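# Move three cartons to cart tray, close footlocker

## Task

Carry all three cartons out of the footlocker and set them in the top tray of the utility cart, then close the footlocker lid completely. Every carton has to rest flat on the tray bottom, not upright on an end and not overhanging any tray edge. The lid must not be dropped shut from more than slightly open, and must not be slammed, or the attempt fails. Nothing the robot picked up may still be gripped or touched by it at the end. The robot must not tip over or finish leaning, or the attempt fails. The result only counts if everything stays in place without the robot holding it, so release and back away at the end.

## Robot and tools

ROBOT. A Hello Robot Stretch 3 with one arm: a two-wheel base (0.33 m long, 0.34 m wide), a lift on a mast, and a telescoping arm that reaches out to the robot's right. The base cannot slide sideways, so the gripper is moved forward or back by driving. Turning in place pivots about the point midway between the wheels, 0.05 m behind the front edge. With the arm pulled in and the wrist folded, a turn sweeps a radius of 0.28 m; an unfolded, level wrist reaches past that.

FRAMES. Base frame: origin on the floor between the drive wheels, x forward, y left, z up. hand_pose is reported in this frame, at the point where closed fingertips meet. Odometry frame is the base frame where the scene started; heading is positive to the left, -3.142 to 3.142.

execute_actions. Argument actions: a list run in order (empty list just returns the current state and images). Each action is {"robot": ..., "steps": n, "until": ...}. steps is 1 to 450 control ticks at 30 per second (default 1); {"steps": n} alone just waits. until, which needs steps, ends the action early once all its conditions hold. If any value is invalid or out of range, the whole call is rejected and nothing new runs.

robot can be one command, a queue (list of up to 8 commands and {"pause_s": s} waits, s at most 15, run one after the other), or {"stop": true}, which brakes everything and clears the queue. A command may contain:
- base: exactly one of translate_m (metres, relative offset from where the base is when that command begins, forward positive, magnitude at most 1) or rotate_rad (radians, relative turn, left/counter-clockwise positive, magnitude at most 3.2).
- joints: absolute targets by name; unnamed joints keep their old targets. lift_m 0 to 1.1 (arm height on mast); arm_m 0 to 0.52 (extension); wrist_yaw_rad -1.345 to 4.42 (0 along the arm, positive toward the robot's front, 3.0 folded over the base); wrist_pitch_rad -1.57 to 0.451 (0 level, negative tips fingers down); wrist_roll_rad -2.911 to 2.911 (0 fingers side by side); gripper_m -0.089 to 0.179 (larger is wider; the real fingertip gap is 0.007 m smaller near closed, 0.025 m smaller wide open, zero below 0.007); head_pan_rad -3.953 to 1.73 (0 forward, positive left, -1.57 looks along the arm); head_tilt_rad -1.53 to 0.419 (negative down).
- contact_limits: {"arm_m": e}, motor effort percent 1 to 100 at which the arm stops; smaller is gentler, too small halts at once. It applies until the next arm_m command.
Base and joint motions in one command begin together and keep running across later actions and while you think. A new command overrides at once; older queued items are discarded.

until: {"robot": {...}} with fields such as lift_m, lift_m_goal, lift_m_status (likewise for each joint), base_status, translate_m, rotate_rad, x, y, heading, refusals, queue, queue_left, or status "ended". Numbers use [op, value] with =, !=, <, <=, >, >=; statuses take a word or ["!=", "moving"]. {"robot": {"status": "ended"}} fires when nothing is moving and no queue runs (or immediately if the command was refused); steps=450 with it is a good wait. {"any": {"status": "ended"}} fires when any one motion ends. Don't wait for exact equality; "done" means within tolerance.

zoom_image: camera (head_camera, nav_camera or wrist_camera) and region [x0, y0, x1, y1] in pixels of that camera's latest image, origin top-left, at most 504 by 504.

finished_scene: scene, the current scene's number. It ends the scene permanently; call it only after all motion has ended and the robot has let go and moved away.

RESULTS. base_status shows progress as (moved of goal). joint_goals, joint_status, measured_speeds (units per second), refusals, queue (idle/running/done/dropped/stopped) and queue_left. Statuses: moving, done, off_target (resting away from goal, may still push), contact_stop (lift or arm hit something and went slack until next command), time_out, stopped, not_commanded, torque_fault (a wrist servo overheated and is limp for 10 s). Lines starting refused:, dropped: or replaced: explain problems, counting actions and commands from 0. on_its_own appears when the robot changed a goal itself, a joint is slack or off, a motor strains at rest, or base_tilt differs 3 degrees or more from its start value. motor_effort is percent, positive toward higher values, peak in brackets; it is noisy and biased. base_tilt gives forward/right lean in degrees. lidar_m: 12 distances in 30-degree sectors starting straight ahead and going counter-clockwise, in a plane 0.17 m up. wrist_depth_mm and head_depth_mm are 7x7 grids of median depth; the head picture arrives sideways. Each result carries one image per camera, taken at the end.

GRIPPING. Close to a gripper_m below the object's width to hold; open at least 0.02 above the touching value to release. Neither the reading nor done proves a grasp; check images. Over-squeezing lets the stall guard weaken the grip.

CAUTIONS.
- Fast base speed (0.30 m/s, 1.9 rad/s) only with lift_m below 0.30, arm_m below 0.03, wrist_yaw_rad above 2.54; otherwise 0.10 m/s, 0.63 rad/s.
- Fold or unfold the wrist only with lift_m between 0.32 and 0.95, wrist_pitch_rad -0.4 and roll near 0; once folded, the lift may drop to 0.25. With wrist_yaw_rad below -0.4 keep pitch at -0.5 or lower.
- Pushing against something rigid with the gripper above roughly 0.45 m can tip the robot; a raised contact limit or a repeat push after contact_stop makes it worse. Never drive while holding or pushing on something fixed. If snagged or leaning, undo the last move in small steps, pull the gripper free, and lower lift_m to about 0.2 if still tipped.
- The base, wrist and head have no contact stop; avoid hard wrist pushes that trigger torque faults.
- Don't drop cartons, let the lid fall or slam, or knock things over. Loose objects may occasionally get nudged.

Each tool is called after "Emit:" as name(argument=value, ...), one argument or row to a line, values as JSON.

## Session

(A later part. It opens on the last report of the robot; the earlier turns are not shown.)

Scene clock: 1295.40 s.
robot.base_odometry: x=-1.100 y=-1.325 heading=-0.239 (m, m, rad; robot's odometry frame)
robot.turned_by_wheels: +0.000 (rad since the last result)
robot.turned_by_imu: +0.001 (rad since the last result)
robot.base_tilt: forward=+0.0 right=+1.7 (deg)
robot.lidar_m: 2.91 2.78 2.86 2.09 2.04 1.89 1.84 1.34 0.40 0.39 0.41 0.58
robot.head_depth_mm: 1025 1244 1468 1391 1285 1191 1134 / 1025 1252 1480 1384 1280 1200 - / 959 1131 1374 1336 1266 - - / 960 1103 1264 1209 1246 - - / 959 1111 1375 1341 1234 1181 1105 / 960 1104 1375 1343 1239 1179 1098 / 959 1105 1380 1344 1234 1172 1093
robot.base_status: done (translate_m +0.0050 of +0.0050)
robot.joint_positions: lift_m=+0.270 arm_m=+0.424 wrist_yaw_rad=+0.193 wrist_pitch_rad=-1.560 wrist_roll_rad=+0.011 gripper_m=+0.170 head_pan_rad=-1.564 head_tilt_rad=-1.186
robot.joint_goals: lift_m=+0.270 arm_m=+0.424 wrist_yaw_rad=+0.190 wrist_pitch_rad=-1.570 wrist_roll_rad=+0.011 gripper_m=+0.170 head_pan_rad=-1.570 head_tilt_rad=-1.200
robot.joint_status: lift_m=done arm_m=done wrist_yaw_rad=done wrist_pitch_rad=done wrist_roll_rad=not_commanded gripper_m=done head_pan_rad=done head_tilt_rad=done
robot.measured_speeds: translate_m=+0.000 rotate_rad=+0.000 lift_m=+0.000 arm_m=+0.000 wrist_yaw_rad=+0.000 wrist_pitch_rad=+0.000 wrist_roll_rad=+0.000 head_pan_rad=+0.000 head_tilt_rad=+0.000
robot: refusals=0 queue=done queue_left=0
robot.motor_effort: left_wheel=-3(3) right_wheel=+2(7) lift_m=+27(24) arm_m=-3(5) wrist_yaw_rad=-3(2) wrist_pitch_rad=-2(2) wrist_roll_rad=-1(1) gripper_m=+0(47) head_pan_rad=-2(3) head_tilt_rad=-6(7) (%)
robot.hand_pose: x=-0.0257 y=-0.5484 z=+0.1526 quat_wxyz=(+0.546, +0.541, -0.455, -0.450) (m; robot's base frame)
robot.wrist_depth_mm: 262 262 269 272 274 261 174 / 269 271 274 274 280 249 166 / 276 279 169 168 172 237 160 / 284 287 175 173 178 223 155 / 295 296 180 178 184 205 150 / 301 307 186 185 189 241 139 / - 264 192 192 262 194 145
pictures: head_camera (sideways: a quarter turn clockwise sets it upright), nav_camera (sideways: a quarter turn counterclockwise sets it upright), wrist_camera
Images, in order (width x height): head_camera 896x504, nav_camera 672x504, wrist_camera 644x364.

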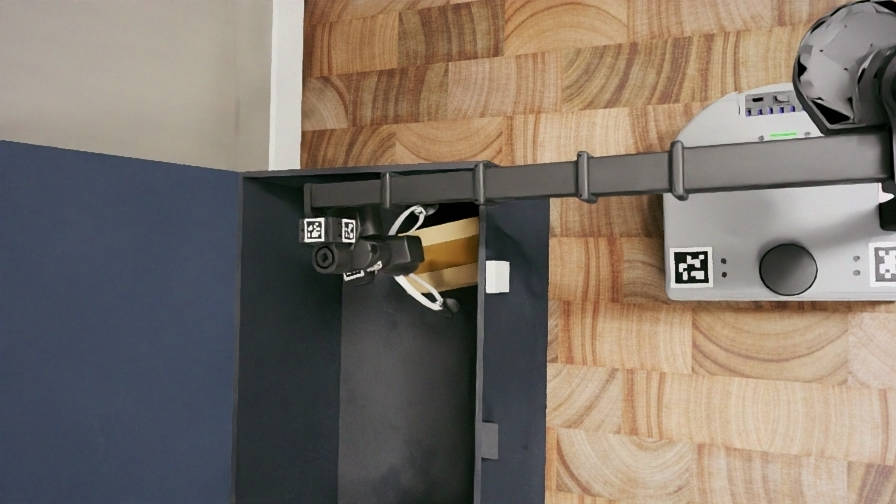

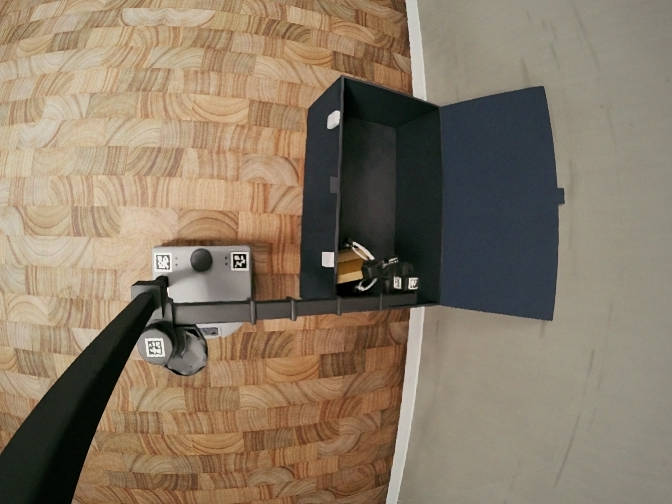

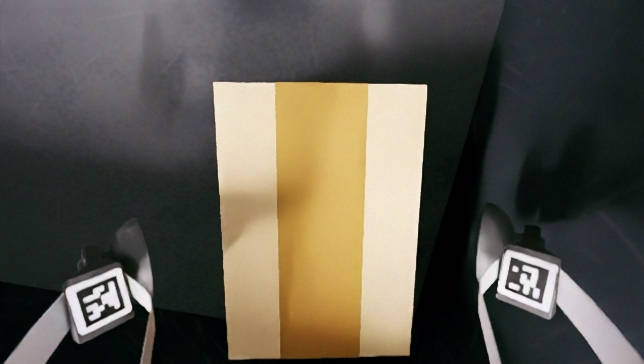

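Emit:
execute_actions(
  actions=[
    {"robot":{"joints":{"lift_m":0.21}},"steps":60,"until":{"robot":{"status":"ended"}}},
    {"robot":{"joints":{"gripper_m":0.085}},"steps":60,"until":{"robot":{"status":"ended"}}},
    {"robot":{"joints":{"lift_m":0.56}},"steps":150,"until":{"robot":{"status":"ended"}}},
  ],
)

Scene clock: 1308.27 s.
robot.base_odometry: x=-1.100 y=-1.325 heading=-0.239 (m, m, rad; robot's odometry frame)
robot.turned_by_wheels: +0.000 (rad since the last result)
robot.turned_by_imu: +0.002 (rad since the last result)
robot.base_tilt: forward=+0.0 right=+1.6 (deg)
robot.lidar_m: 2.91 2.78 2.87 2.08 2.04 1.89 1.84 1.33 0.41 0.39 0.41 0.58
robot.head_depth_mm: 1027 1246 1474 1387 1285 1193 1136 / 1026 1251 1469 1399 - - - / 953 - 1224 1144 1260 - - / 962 - 919 995 1245 - - / 961 1107 1345 1345 1239 1181 1103 / 960 1105 1373 1346 1243 1173 1102 / 958 1109 1381 1338 1242 1174 1098
robot.base_status: done (translate_m +0.0050 of +0.0050)
robot.joint_positions: lift_m=+0.560 arm_m=+0.424 wrist_yaw_rad=+0.191 wrist_pitch_rad=-1.561 wrist_roll_rad=+0.011 gripper_m=+0.086 head_pan_rad=-1.564 head_tilt_rad=-1.186
robot.joint_goals: lift_m=+0.560 arm_m=+0.424 wrist_yaw_rad=+0.190 wrist_pitch_rad=-1.570 wrist_roll_rad=+0.011 gripper_m=+0.085 head_pan_rad=-1.570 head_tilt_rad=-1.200
robot.joint_status: lift_m=done arm_m=done wrist_yaw_rad=done wrist_pitch_rad=done wrist_roll_rad=not_commanded gripper_m=done head_pan_rad=done head_tilt_rad=done
robot.measured_speeds: translate_m=+0.000 rotate_rad=+0.000 lift_m=+0.000 arm_m=+0.000 wrist_yaw_rad=+0.000 wrist_pitch_rad=+0.000 wrist_roll_rad=+0.000 head_pan_rad=+0.000 head_tilt_rad=+0.000
robot: refusals=0 queue=done queue_left=0
robot.motor_effort: left_wheel=-2(4) right_wheel=+1(5) lift_m=+54(58) arm_m=-3(4) wrist_yaw_rad=-1(3) wrist_pitch_rad=-1(2) wrist_roll_rad=-1(1) gripper_m=-20(100) head_pan_rad=-2(3) head_tilt_rad=-7(6) (%)
robot.hand_pose: x=-0.0257 y=-0.5480 z=+0.4418 quat_wxyz=(+0.545, +0.541, -0.455, -0.451) (m; robot's base frame)
robot.wrist_depth_mm: 530 527 529 538 546 302 584 / 541 532 117 117 120 319 604 / 551 562 120 121 122 610 620 / 572 578 123 124 126 614 632 / 407 459 128 128 130 650 671 / 311 - 133 133 134 697 675 / 663 677 136 137 140 700 715
pictures: head_camera (sideways: a quarter turn clockwise sets it upright), nav_camera (sideways: a quarter turn counterclockwise sets it upright), wrist_camera
Images, in order (width x height): head_camera 896x504, nav_camera 672x504, wrist_camera 644x364.

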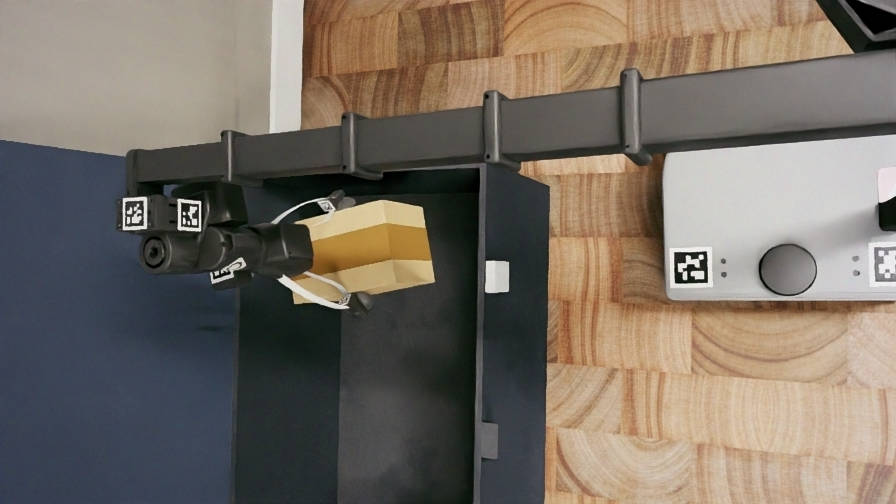

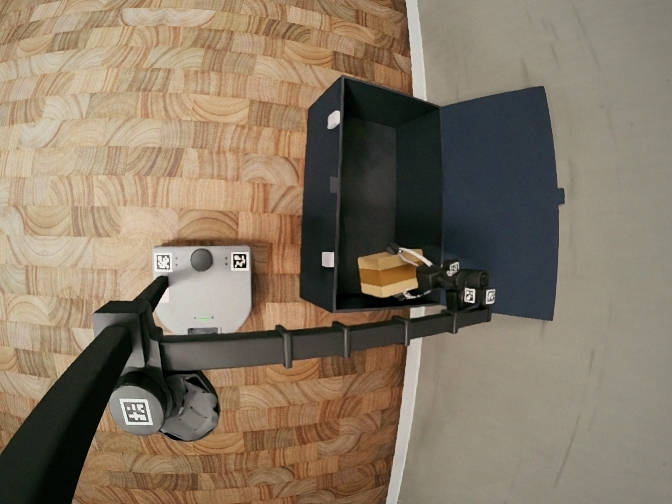

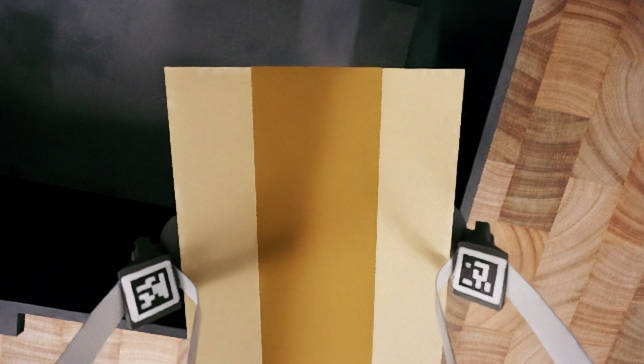

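Emit:
execute_actions(
  actions=[
    {"robot":{"joints":{"arm_m":0.1,"lift_m":1.08,"wrist_yaw_rad":0}},"steps":60,"until":{"robot":{"arm_m":["<",0.3]}}},
    {"robot":[{"base":{"rotate_rad":2.128},"joints":{"head_tilt_rad":-0.85}},{"base":{"translate_m":1.0}},{"base":{"translate_m":1.0}},{"base":{"translate_m":0.062}},{"base":{"rotate_rad":0.62}}],"steps":450,"until":{"robot":{"status":"ended"}}},
    {"steps":450,"until":{"robot":{"status":"ended"}}},
    {"robot":{"joints":{"arm_m":0.3}},"steps":150,"until":{"robot":{"status":"ended"}}},
  ],
)

Scene clock: 1369.40 s.
robot.base_odometry: x=-1.746 y=+0.633 heading=+2.509 (m, m, rad; robot's odometry frame)
robot.turned_by_wheels: +2.748 (rad since the last result)
robot.turned_by_imu: +2.702 (rad since the last result)
robot.base_tilt: forward=-0.1 right=+1.7 (deg)
robot.lidar_m: 0.74 0.74 0.80 1.23 2.46 2.31 4.05 2.71 0.41 0.40 0.42 0.92
robot.head_depth_mm: 1172 1289 615 594 909 915 1136 / 1129 1204 728 652 906 1090 1139 / 1083 900 468 438 904 1085 1138 / - 879 466 437 902 1084 1130 / 988 1042 503 476 899 1084 1131 / 956 1023 604 566 896 1077 1124 / 917 981 603 562 728 996 1143
robot.base_status: done (rotate_rad +0.6199 of +0.6200)
robot.joint_positions: lift_m=+1.080 arm_m=+0.300 wrist_yaw_rad=+0.001 wrist_pitch_rad=-1.560 wrist_roll_rad=+0.011 gripper_m=+0.086 head_pan_rad=-1.564 head_tilt_rad=-0.853
robot.joint_goals: lift_m=+1.080 arm_m=+0.300 wrist_yaw_rad=+0.000 wrist_pitch_rad=-1.570 wrist_roll_rad=+0.011 gripper_m=+0.085 head_pan_rad=-1.570 head_tilt_rad=-0.850
robot.joint_status: lift_m=done arm_m=done wrist_yaw_rad=done wrist_pitch_rad=done wrist_roll_rad=not_commanded gripper_m=done head_pan_rad=done head_tilt_rad=done
robot.measured_speeds: translate_m=+0.000 rotate_rad=+0.000 lift_m=+0.000 arm_m=+0.000 wrist_yaw_rad=+0.000 wrist_pitch_rad=+0.000 wrist_roll_rad=+0.000 head_pan_rad=+0.000 head_tilt_rad=+0.000
robot: refusals=0 queue=done queue_left=0
robot.motor_effort: left_wheel=-3(6) right_wheel=+2(8) lift_m=+54(61) arm_m=+3(2) wrist_yaw_rad=+0(3) wrist_pitch_rad=-1(1) wrist_roll_rad=-1(1) gripper_m=-20(20) head_pan_rad=-3(3) head_tilt_rad=+2(21) (%)
robot.hand_pose: x=-0.0216 y=-0.4233 z=+0.9618 quat_wxyz=(+0.500, +0.495, -0.505, -0.500) (m; robot's base frame)
robot.wrist_depth_mm: 188 192 300 304 308 240 201 / 194 195 117 118 120 240 208 / 198 202 119 121 122 279 212 / 203 207 124 124 126 341 342 / 998 276 127 128 130 - - / - - 131 132 135 - - / 928 - 136 138 140 - -
pictures: head_camera (sideways: a quarter turn clockwise sets it upright), nav_camera (sideways: a quarter turn counterclockwise sets it upright), wrist_camera
Images, in order (width x height): head_camera 896x504, nav_camera 672x504, wrist_camera 644x364.

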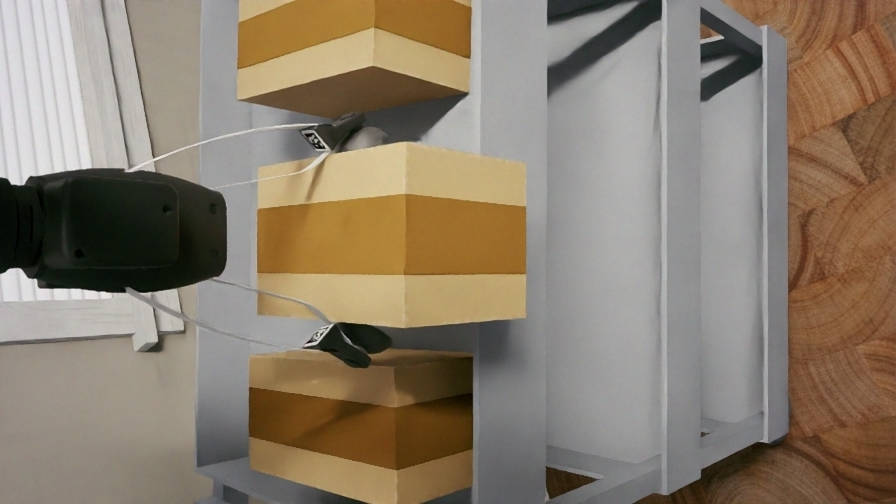

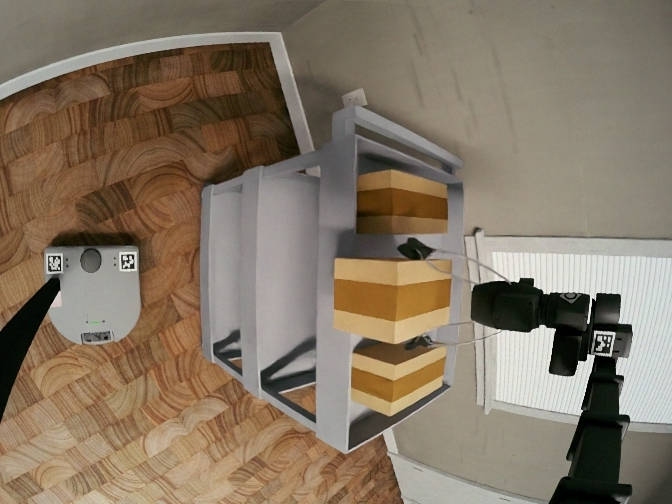

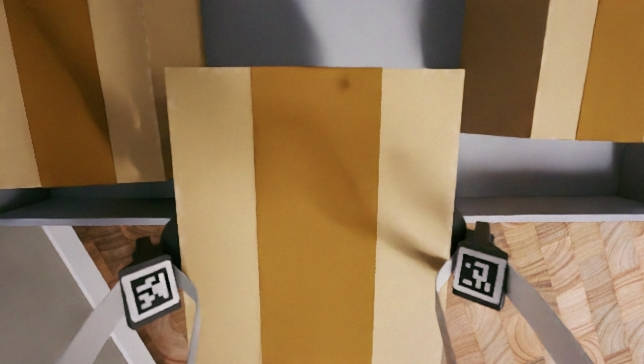

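Emit:
execute_actions(
  actions=[
    {"robot":{"base":{"translate_m":-0.021}},"steps":150,"until":{"robot":{"status":"ended"}}},
    {"robot":{"joints":{"arm_m":0.45}},"steps":150,"until":{"robot":{"status":"ended"}}},
    {"robot":{"joints":{"lift_m":0.996}},"steps":150,"until":{"robot":{"status":"ended"}}},
  ],
)

Scene clock: 1382.80 s.
robot.base_odometry: x=-1.729 y=+0.621 heading=+2.509 (m, m, rad; robot's odometry frame)
robot.turned_by_wheels: +0.000 (rad since the last result)
robot.turned_by_imu: +0.002 (rad since the last result)
robot.base_tilt: forward=+0.0 right=+1.6 (deg)
robot.lidar_m: 0.76 0.76 0.82 1.26 2.42 2.31 4.04 2.74 0.41 0.40 0.42 0.95
robot.head_depth_mm: - 1280 613 593 890 909 1152 / 1147 1218 650 627 904 1088 1131 / 1109 1144 738 649 902 1090 1130 / - 877 604 621 905 1084 1128 / 999 1037 754 647 901 1084 1128 / 965 1030 625 566 897 1087 1128 / 929 991 602 561 879 897 1143
robot.base_status: done (translate_m -0.0210 of -0.0210)
robot.joint_positions: lift_m=+0.996 arm_m=+0.450 wrist_yaw_rad=+0.001 wrist_pitch_rad=-1.560 wrist_roll_rad=+0.011 gripper_m=+0.086 head_pan_rad=-1.564 head_tilt_rad=-0.853
robot.joint_goals: lift_m=+0.996 arm_m=+0.450 wrist_yaw_rad=+0.000 wrist_pitch_rad=-1.570 wrist_roll_rad=+0.011 gripper_m=+0.085 head_pan_rad=-1.570 head_tilt_rad=-0.850
robot.joint_status: lift_m=done arm_m=done wrist_yaw_rad=done wrist_pitch_rad=done wrist_roll_rad=not_commanded gripper_m=done head_pan_rad=done head_tilt_rad=done
robot.measured_speeds: translate_m=+0.000 rotate_rad=+0.000 lift_m=+0.000 arm_m=+0.000 wrist_yaw_rad=+0.000 wrist_pitch_rad=+0.000 wrist_roll_rad=+0.000 head_pan_rad=+0.000 head_tilt_rad=+0.000
robot: refusals=0 queue=done queue_left=0
robot.motor_effort: left_wheel=-3(6) right_wheel=+2(4) lift_m=+28(55) arm_m=+3(4) wrist_yaw_rad=-1(0) wrist_pitch_rad=-1(2) wrist_roll_rad=-1(1) gripper_m=-19(20) head_pan_rad=-3(2) head_tilt_rad=+2(0) (%)
robot.hand_pose: x=-0.0216 y=-0.5733 z=+0.8786 quat_wxyz=(+0.500, +0.495, -0.505, -0.500) (m; robot's base frame)
robot.wrist_depth_mm: 220 221 225 228 227 233 148 / 198 226 117 118 120 217 148 / 157 207 120 121 123 217 148 / 154 205 123 125 126 217 147 / 153 199 128 129 131 202 146 / 151 - 132 133 136 188 146 / 147 227 136 137 140 227 147
pictures: head_camera (sideways: a quarter turn clockwise sets it upright), nav_camera (sideways: a quarter turn counterclockwise sets it upright), wrist_camera
Images, in order (width x height): head_camera 896x504, nav_camera 672x504, wrist_camera 644x364.

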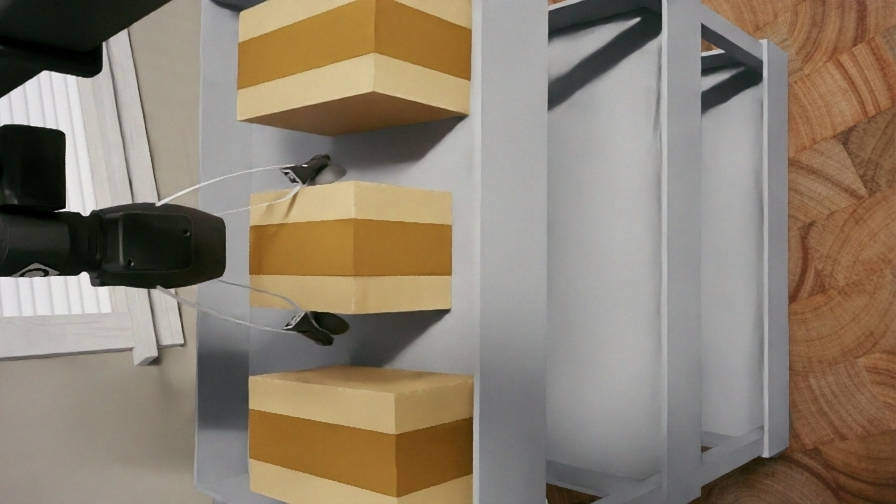

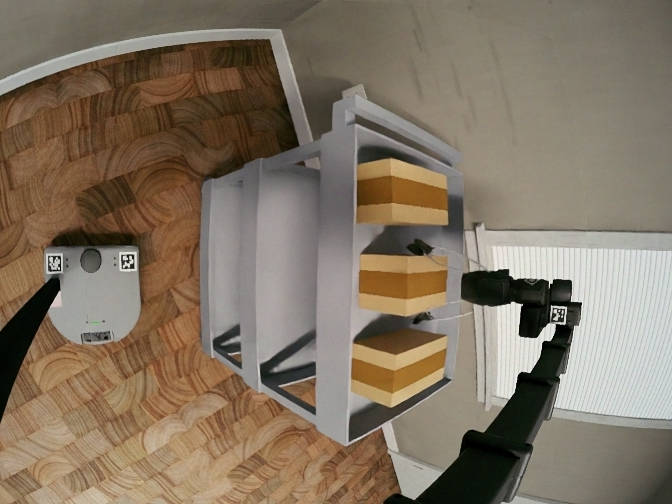

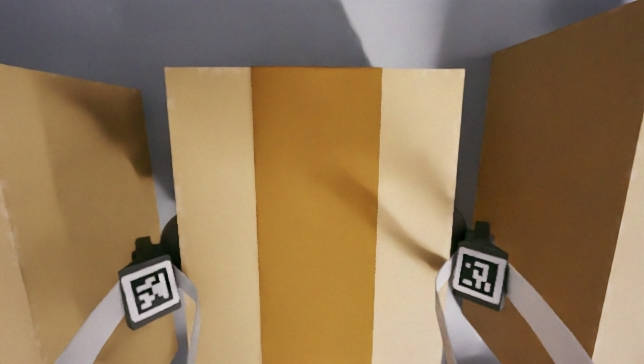

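Emit:
execute_actions(
  actions=[
    {"robot":{"joints":{"lift_m":0.993}},"steps":30,"until":{"robot":{"status":"ended"}}},
    {"robot":{"joints":{"gripper_m":0.142}},"steps":40,"until":{"robot":{"status":"ended"}}},
    {"robot":{"joints":{"lift_m":1.065}},"steps":60,"until":{"robot":{"status":"ended"}}},
    {"robot":{"joints":{"arm_m":0.025,"gripper_m":0.03,"head_tilt_rad":-1.0}},"steps":150,"until":{"robot":{"arm_m":["<",0.14]}}},
    {"robot":{"joints":{"lift_m":0.297},"base":{"rotate_rad":2.66}},"steps":90,"until":{"robot":{"lift_m":["<",0.9]}}},
    {"robot":{"joints":{"wrist_yaw_rad":2.6}},"steps":200,"until":{"robot":{"base_status":"done"}}},
    {"robot":[{"base":{"translate_m":1.0}},{"base":{"translate_m":1.0}},{"base":{"translate_m":0.263}},{"base":{"rotate_rad":0.933},"joints":{"lift_m":0.62,"wrist_yaw_rad":0.0}}],"steps":450,"until":{"robot":{"status":"ended"}}},
    {"steps":200,"until":{"robot":{"status":"ended"}}},
  ],
)

Scene clock: 1505.93 s.
robot.base_odometry: x=-0.731 y=-1.410 heading=-0.181 (m, m, rad; robot's odometry frame)
robot.turned_by_wheels: +3.593 (rad since the last result)
robot.turned_by_imu: +3.530 (rad since the last result)
robot.base_tilt: forward=+0.0 right=+1.6 (deg)
robot.lidar_m: 2.59 2.53 2.86 2.81 2.37 2.22 2.17 0.50 0.37 0.36 0.38 1.38
robot.head_depth_mm: 873 979 1101 1267 1334 1154 1119 / 871 980 1107 1294 1360 - - / 875 978 1103 1297 1349 - - / 874 974 1105 1293 1344 1094 - / 875 976 1107 1295 1340 1139 1113 / 879 977 1103 1296 1331 1136 1114 / 875 978 1162 1450 1138 1170 1113
robot.base_status: done (rotate_rad +0.9329 of +0.9330)
robot.joint_positions: lift_m=+0.620 arm_m=+0.025 wrist_yaw_rad=+0.003 wrist_pitch_rad=-1.561 wrist_roll_rad=+0.011 gripper_m=+0.030 head_pan_rad=-1.564 head_tilt_rad=-0.988
robot.joint_goals: lift_m=+0.620 arm_m=+0.025 wrist_yaw_rad=+0.000 wrist_pitch_rad=-1.570 wrist_roll_rad=+0.011 gripper_m=+0.030 head_pan_rad=-1.570 head_tilt_rad=-1.000
robot.joint_status: lift_m=done arm_m=done wrist_yaw_rad=done wrist_pitch_rad=done wrist_roll_rad=not_commanded gripper_m=done head_pan_rad=done head_tilt_rad=done
robot.measured_speeds: translate_m=+0.000 rotate_rad=+0.000 lift_m=+0.000 arm_m=+0.000 wrist_yaw_rad=+0.000 wrist_pitch_rad=+0.000 wrist_roll_rad=+0.000 head_pan_rad=+0.000 head_tilt_rad=+0.000
robot: refusals=0 queue=done queue_left=0
robot.motor_effort: left_wheel=-3(9) right_wheel=+2(10) lift_m=+52(52) arm_m=-3(2) wrist_yaw_rad=-4(4) wrist_pitch_rad=-1(1) wrist_roll_rad=-1(1) gripper_m=+0(81) head_pan_rad=-2(3) head_tilt_rad=-5(15) (%)
robot.hand_pose: x=-0.0217 y=-0.1486 z=+0.5018 quat_wxyz=(+0.500, +0.495, -0.504, -0.500) (m; robot's base frame)
robot.wrist_depth_mm: 609 535 518 510 501 494 484 / 619 633 638 646 648 649 656 / 642 649 659 645 657 682 705 / 640 657 667 - - 689 705 / 675 687 676 - - 724 729 / 699 726 710 - - 746 746 / 732 730 742 759 777 769 747
pictures: head_camera (sideways: a quarter turn clockwise sets it upright), nav_camera (sideways: a quarter turn counterclockwise sets it upright), wrist_camera
Images, in order (width x height): head_camera 896x504, nav_camera 672x504, wrist_camera 644x364.

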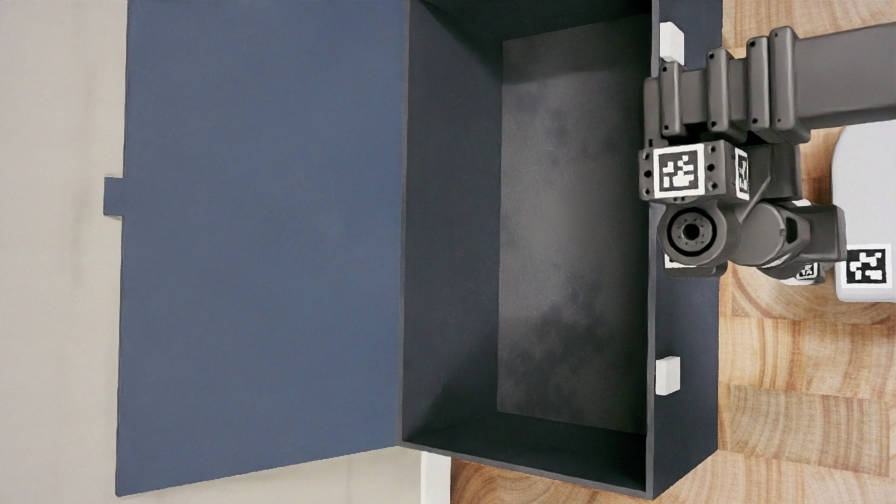

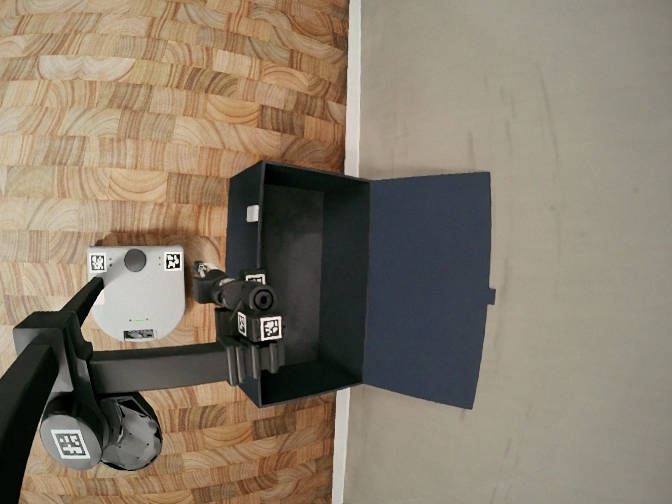

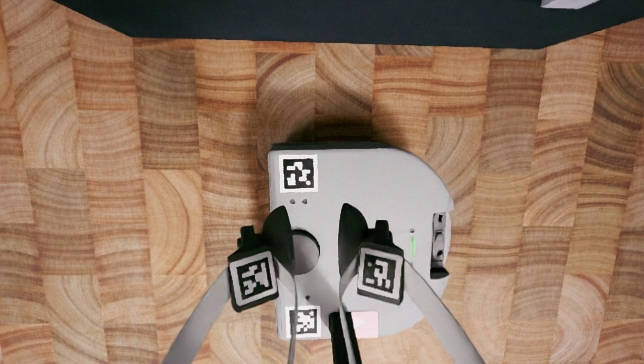

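Emit:
execute_actions(
  actions=[
    {"robot":[{"base":{"rotate_rad":0.27},"joints":{"lift_m":0.72,"wrist_pitch_rad":-0.3,"wrist_roll_rad":1.57,"gripper_m":0.14,"head_tilt_rad":-0.8}},{"base":{"translate_m":-0.15}},{"base":{"rotate_rad":-0.305}},{"base":{"translate_m":0.098},"joints":{"arm_m":0.35}}],"steps":450,"until":{"robot":{"status":"ended"}}},
  ],
)

Scene clock: 1534.27 s.
robot.base_odometry: x=-0.785 y=-1.445 heading=-0.216 (m, m, rad; robot's odometry frame)
robot.turned_by_wheels: -0.035 (rad since the last result)
robot.turned_by_imu: -0.032 (rad since the last result)
robot.base_tilt: forward=-0.1 right=+1.7 (deg)
robot.lidar_m: 2.63 2.59 2.93 2.86 2.43 2.20 2.12 0.45 0.33 0.32 0.33 0.45
robot.head_depth_mm: 780 882 985 1081 1172 1149 - / 776 878 984 1063 - 1313 1066 / 774 874 970 - 1192 1306 1152 / 772 874 962 1103 1188 1302 1149 / 768 871 971 1063 1185 1306 1142 / 765 867 970 1060 1172 1296 1149 / 765 866 966 1057 1154 1240 1102
robot.base_status: done (translate_m +0.0980 of +0.0980)
robot.joint_positions: lift_m=+0.720 arm_m=+0.350 wrist_yaw_rad=+0.001 wrist_pitch_rad=-0.318 wrist_roll_rad=+1.568 gripper_m=+0.140 head_pan_rad=-1.564 head_tilt_rad=-0.804
robot.joint_goals: lift_m=+0.720 arm_m=+0.350 wrist_yaw_rad=+0.000 wrist_pitch_rad=-0.300 wrist_roll_rad=+1.570 gripper_m=+0.140 head_pan_rad=-1.570 head_tilt_rad=-0.800
robot.joint_status: lift_m=done arm_m=done wrist_yaw_rad=done wrist_pitch_rad=done wrist_roll_rad=done gripper_m=done head_pan_rad=done head_tilt_rad=done
robot.measured_speeds: translate_m=+0.000 rotate_rad=+0.000 lift_m=+0.000 arm_m=+0.000 wrist_yaw_rad=+0.000 wrist_pitch_rad=+0.000 wrist_roll_rad=+0.000 head_pan_rad=+0.000 head_tilt_rad=+0.000
robot: refusals=0 queue=done queue_left=0
robot.motor_effort: left_wheel=+2(7) right_wheel=-4(7) lift_m=+52(55) arm_m=+3(4) wrist_yaw_rad=-2(3) wrist_pitch_rad=+7(9) wrist_roll_rad=+1(2) gripper_m=+0(82) head_pan_rad=-3(3) head_tilt_rad=+1(15) (%)
robot.hand_pose: x=-0.0212 y=-0.7304 z=+0.7550 quat_wxyz=(+0.002, +0.001, -0.987, -0.159) (m; robot's base frame)
robot.wrist_depth_mm: 245 264 281 283 291 298 305 / 248 270 286 293 298 312 320 / 258 275 295 302 310 320 324 / 263 288 306 313 319 331 340 / 271 286 319 323 333 343 356 / 277 - 329 340 348 355 369 / 279 312 338 347 355 364 381
pictures: head_camera (sideways: a quarter turn clockwise sets it upright), nav_camera (sideways: a quarter turn counterclockwise sets it upright), wrist_camera
Images, in order (width x height): head_camera 896x504, nav_camera 672x504, wrist_camera 644x364.

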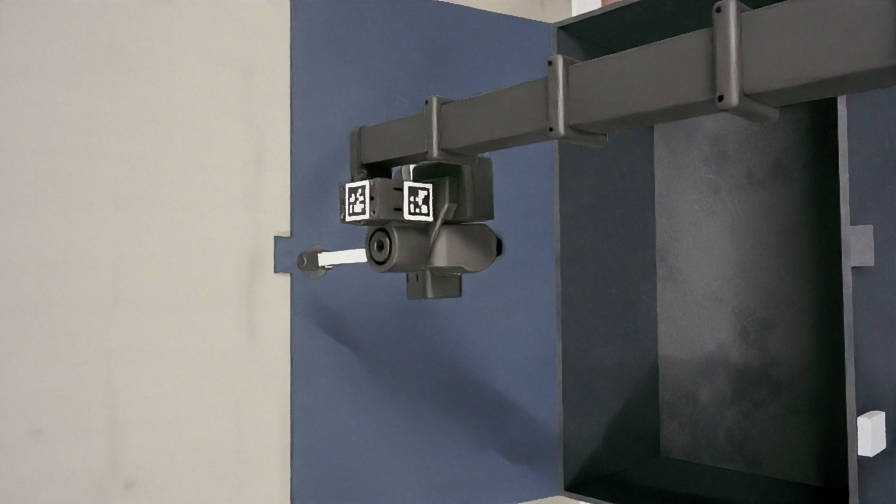

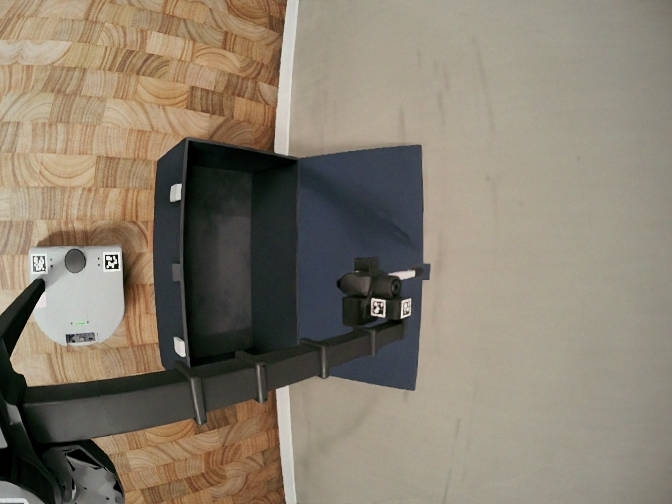

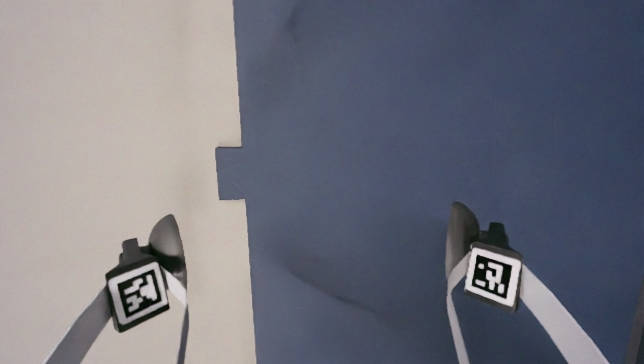

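Emit:
execute_actions(
  actions=[],
)

Scene clock: 1574.00 s.
robot.base_odometry: x=-0.785 y=-1.445 heading=-0.216 (m, m, rad; robot's odometry frame)
robot.turned_by_wheels: +0.000 (rad since the last result)
robot.turned_by_imu: +0.001 (rad since the last result)
robot.base_tilt: forward=+0.0 right=+1.7 (deg)
robot.lidar_m: 2.63 2.58 2.93 2.85 2.43 2.20 2.12 0.45 0.33 0.32 0.33 0.45
robot.head_depth_mm: 784 882 984 1086 1176 1146 - / 778 877 982 1066 - 1306 1064 / 774 875 969 - 1190 1308 1148 / 773 871 960 1103 1187 1304 1144 / 772 872 973 1066 1180 1307 1148 / 768 869 968 1065 1173 1301 1143 / 766 864 966 1055 1154 1249 1101
robot.base_status: done (translate_m +0.0980 of +0.0980)
robot.joint_positions: lift_m=+0.720 arm_m=+0.350 wrist_yaw_rad=+0.001 wrist_pitch_rad=-0.318 wrist_roll_rad=+1.568 gripper_m=+0.140 head_pan_rad=-1.564 head_tilt_rad=-0.804
robot.joint_goals: lift_m=+0.720 arm_m=+0.350 wrist_yaw_rad=+0.000 wrist_pitch_rad=-0.300 wrist_roll_rad=+1.570 gripper_m=+0.140 head_pan_rad=-1.570 head_tilt_rad=-0.800
robot.joint_status: lift_m=done arm_m=done wrist_yaw_rad=done wrist_pitch_rad=done wrist_roll_rad=done gripper_m=done head_pan_rad=done head_tilt_rad=done
robot.measured_speeds: translate_m=+0.000 rotate_rad=+0.000 lift_m=+0.000 arm_m=+0.000 wrist_yaw_rad=+0.000 wrist_pitch_rad=+0.000 wrist_roll_rad=+0.000 head_pan_rad=+0.000 head_tilt_rad=+0.000
robot: refusals=0 queue=done queue_left=0
robot.motor_effort: left_wheel=+1(1) right_wheel=-4(4) lift_m=+53(52) arm_m=+3(3) wrist_yaw_rad=-1(2) wrist_pitch_rad=+7(7) wrist_roll_rad=+1(1) gripper_m=+0(0) head_pan_rad=-3(3) head_tilt_rad=+1(1) (%)
robot.hand_pose: x=-0.0212 y=-0.7304 z=+0.7550 quat_wxyz=(+0.002, +0.001, -0.987, -0.159) (m; robot's base frame)
robot.wrist_depth_mm: 244 262 279 284 287 299 305 / 253 270 291 292 299 310 314 / 257 276 295 302 311 322 324 / 262 285 308 314 322 334 339 / 270 289 318 323 328 342 357 / 278 - 329 334 348 359 366 / 282 312 342 348 362 367 385
pictures: head_camera (sideways: a quarter turn clockwise sets it upright), nav_camera (sideways: a quarter turn counterclockwise sets it upright), wrist_camera
Images, in order (width x height): head_camera 896x504, nav_camera 672x504, wrist_camera 644x364.

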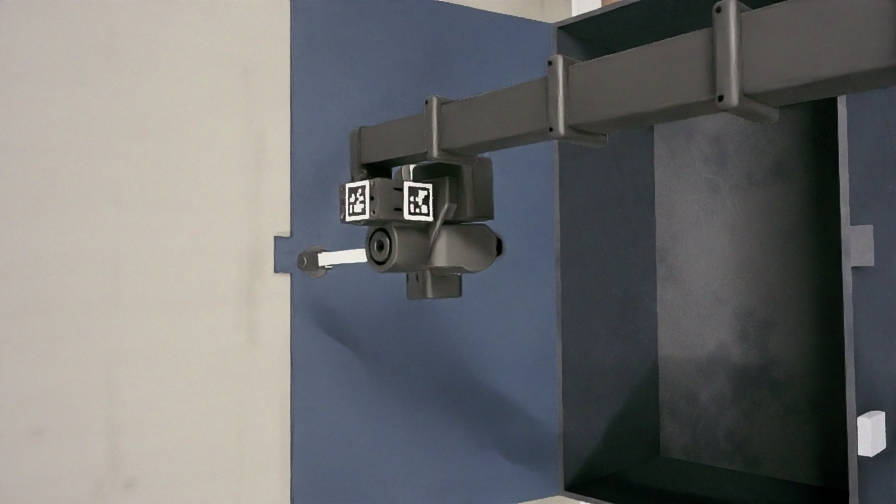

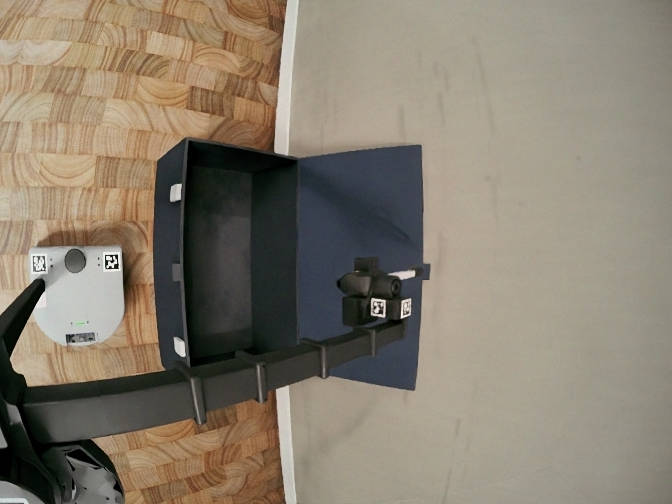

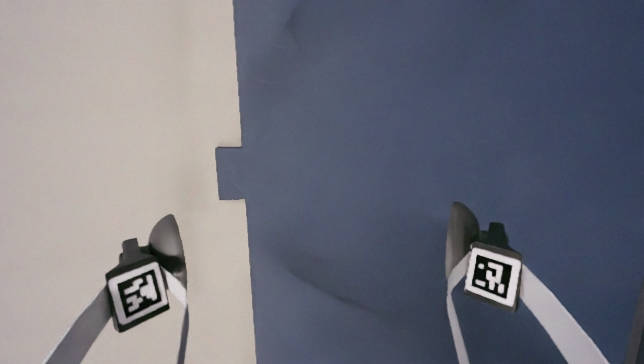

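Emit:
execute_actions(
  actions=[
    {"robot":{"joints":{"arm_m":0.46},"contact_limits":{"arm_m":12}},"steps":150,"until":{"robot":{"status":"ended"}}},
  ],
)

Scene clock: 1595.33 s.
robot.base_odometry: x=-0.785 y=-1.445 heading=-0.216 (m, m, rad; robot's odometry frame)
robot.turned_by_wheels: +0.000 (rad since the last result)
robot.turned_by_imu: +0.001 (rad since the last result)
robot.base_tilt: forward=-0.1 right=+1.7 (deg)
robot.lidar_m: 2.63 2.59 2.93 2.86 2.43 2.19 2.13 0.45 0.33 0.32 0.33 0.45
robot.head_depth_mm: 779 883 987 1083 1174 1087 - / 774 877 983 1064 - 1303 1150 / 775 876 - 1087 1202 1308 1153 / 770 874 950 1082 1190 1304 1147 / 771 871 969 1066 1185 1296 1145 / 766 866 967 1060 1181 1300 1144 / 764 864 960 1053 1156 1254 1102
robot.base_status: done (translate_m +0.0980 of +0.0980)
robot.joint_positions: lift_m=+0.720 arm_m=+0.460 wrist_yaw_rad=+0.001 wrist_pitch_rad=-0.318 wrist_roll_rad=+1.568 gripper_m=+0.140 head_pan_rad=-1.564 head_tilt_rad=-0.804
robot.joint_goals: lift_m=+0.720 arm_m=+0.460 wrist_yaw_rad=+0.000 wrist_pitch_rad=-0.300 wrist_roll_rad=+1.570 gripper_m=+0.140 head_pan_rad=-1.570 head_tilt_rad=-0.800
robot.joint_status: lift_m=done arm_m=done wrist_yaw_rad=done wrist_pitch_rad=done wrist_roll_rad=done gripper_m=done head_pan_rad=done head_tilt_rad=done
robot.measured_speeds: translate_m=+0.000 rotate_rad=+0.000 lift_m=+0.000 arm_m=+0.000 wrist_yaw_rad=+0.000 wrist_pitch_rad=+0.000 wrist_roll_rad=+0.000 head_pan_rad=+0.000 head_tilt_rad=+0.000
robot: refusals=0 queue=done queue_left=0
robot.motor_effort: left_wheel=+2(1) right_wheel=-4(4) lift_m=+53(53) arm_m=+3(2) wrist_yaw_rad=-1(2) wrist_pitch_rad=+7(7) wrist_roll_rad=+1(1) gripper_m=+1(1) head_pan_rad=-2(3) head_tilt_rad=+1(1) (%)
robot.contact_limits: arm_m 12 (drawing in: default 20, maximum 32; extending or still: default 26, maximum 43)
robot.hand_pose: x=-0.0212 y=-0.8404 z=+0.7550 quat_wxyz=(+0.002, +0.001, -0.987, -0.159) (m; robot's base frame)
robot.wrist_depth_mm: 160 172 185 184 187 192 198 / 164 176 191 188 192 201 205 / 169 181 196 195 200 206 213 / 173 186 197 201 208 214 219 / 178 188 204 210 213 223 228 / 184 - 217 216 222 231 238 / 185 203 224 226 232 241 251
pictures: head_camera (sideways: a quarter turn clockwise sets it upright), nav_camera (sideways: a quarter turn counterclockwise sets it upright), wrist_camera
Images, in order (width x height): head_camera 896x504, nav_camera 672x504, wrist_camera 644x364.

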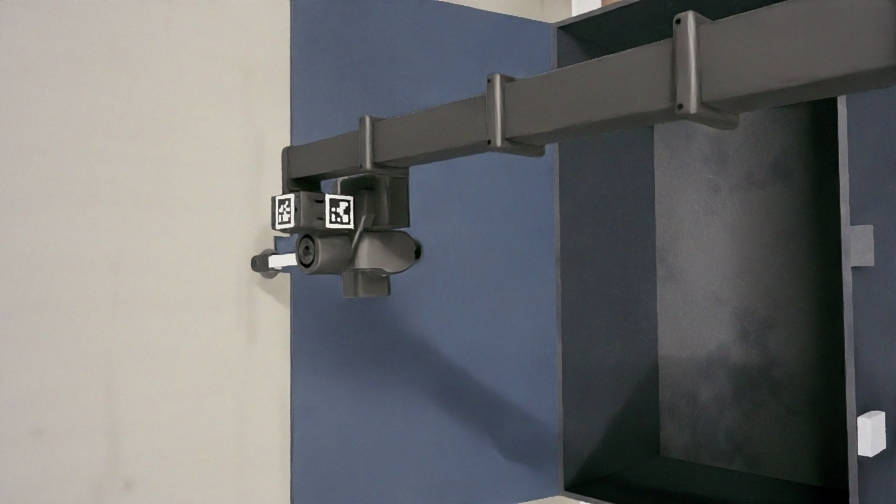

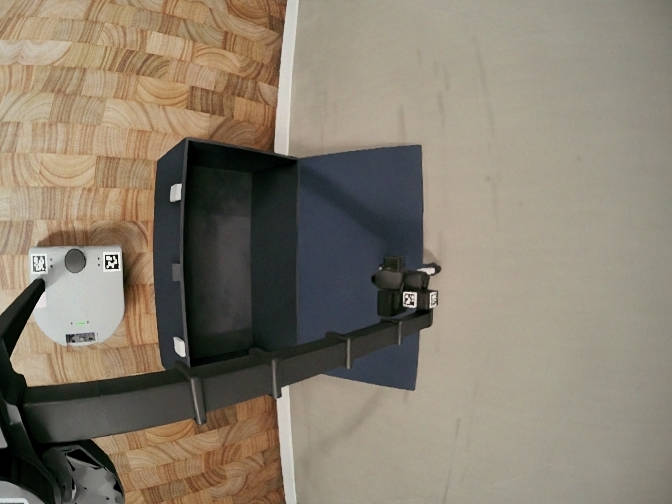

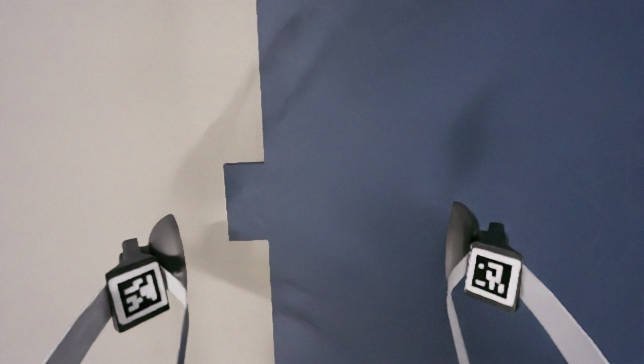

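Emit:
execute_actions(
  actions=[
    {"robot":{"joints":{"arm_m":0.49,"lift_m":0.705},"contact_limits":{"arm_m":10}},"steps":150,"until":{"robot":{"status":"ended"}}},
  ],
)

Scene clock: 1607.87 s.
robot.base_odometry: x=-0.785 y=-1.445 heading=-0.216 (m, m, rad; robot's odometry frame)
robot.turned_by_wheels: +0.000 (rad since the last result)
robot.turned_by_imu: +0.001 (rad since the last result)
robot.base_tilt: forward=+0.0 right=+1.6 (deg)
robot.lidar_m: 2.63 2.59 2.93 2.85 2.42 2.20 2.12 0.45 0.33 0.32 0.33 0.45
robot.head_depth_mm: 778 882 985 1087 1172 1150 - / 777 877 984 1066 - 1286 1153 / 777 877 - 1087 1200 1308 1154 / 774 871 952 1080 1190 1307 1153 / 772 871 969 1066 1184 1302 1146 / 768 868 972 1062 1180 1302 1142 / 766 863 960 1054 1158 1251 1100
robot.base_status: done (translate_m +0.0980 of +0.0980)
robot.joint_positions: lift_m=+0.705 arm_m=+0.485 wrist_yaw_rad=+0.001 wrist_pitch_rad=-0.317 wrist_roll_rad=+1.568 gripper_m=+0.140 head_pan_rad=-1.564 head_tilt_rad=-0.803
robot.joint_goals: lift_m=+0.705 arm_m=+0.485 wrist_yaw_rad=+0.000 wrist_pitch_rad=-0.300 wrist_roll_rad=+1.570 gripper_m=+0.140 head_pan_rad=-1.570 head_tilt_rad=-0.800
robot.joint_status: lift_m=done arm_m=contact_stop wrist_yaw_rad=done wrist_pitch_rad=done wrist_roll_rad=done gripper_m=done head_pan_rad=done head_tilt_rad=done
robot.measured_speeds: translate_m=+0.000 rotate_rad=+0.000 lift_m=+0.000 arm_m=-0.004 wrist_yaw_rad=+0.000 wrist_pitch_rad=+0.000 wrist_roll_rad=+0.000 head_pan_rad=+0.000 head_tilt_rad=+0.000
robot: refusals=0 queue=dropped queue_left=0
robot.on_its_own: arm_m is slack since a contact_stop, until your next command for it (your +0.490 is given up)
robot.motor_effort: left_wheel=+0(2) right_wheel=-1(4) lift_m=+27(52) arm_m=+1(11) wrist_yaw_rad=-2(2) wrist_pitch_rad=+7(7) wrist_roll_rad=+1(1) gripper_m=-1(2) head_pan_rad=-3(2) head_tilt_rad=+1(2) (%)
robot.contact_limits: arm_m 10 (drawing in: default 20, maximum 32; extending or still: default 26, maximum 43)
robot.hand_pose: x=-0.0212 y=-0.8657 z=+0.7410 quat_wxyz=(+0.002, +0.001, -0.987, -0.158) (m; robot's base frame)
robot.wrist_depth_mm: 142 152 159 157 161 165 170 / 145 156 164 161 167 172 175 / 149 160 170 168 173 176 182 / 153 164 170 174 178 183 189 / 157 166 177 180 183 191 197 / 161 - 187 187 191 199 205 / - 179 196 194 199 207 213
pictures: head_camera (sideways: a quarter turn clockwise sets it upright), nav_camera (sideways: a quarter turn counterclockwise sets it upright), wrist_camera
Images, in order (width x height): head_camera 896x504, nav_camera 672x504, wrist_camera 644x364.

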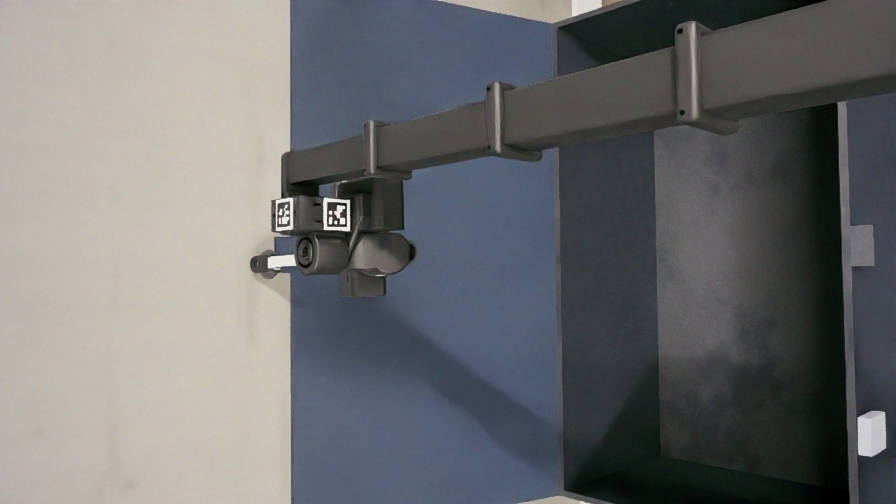

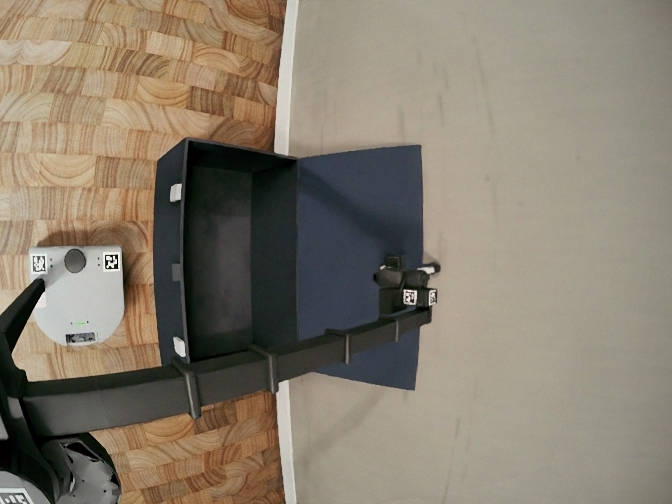

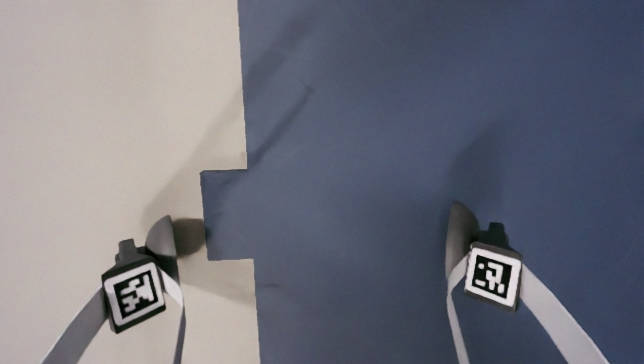

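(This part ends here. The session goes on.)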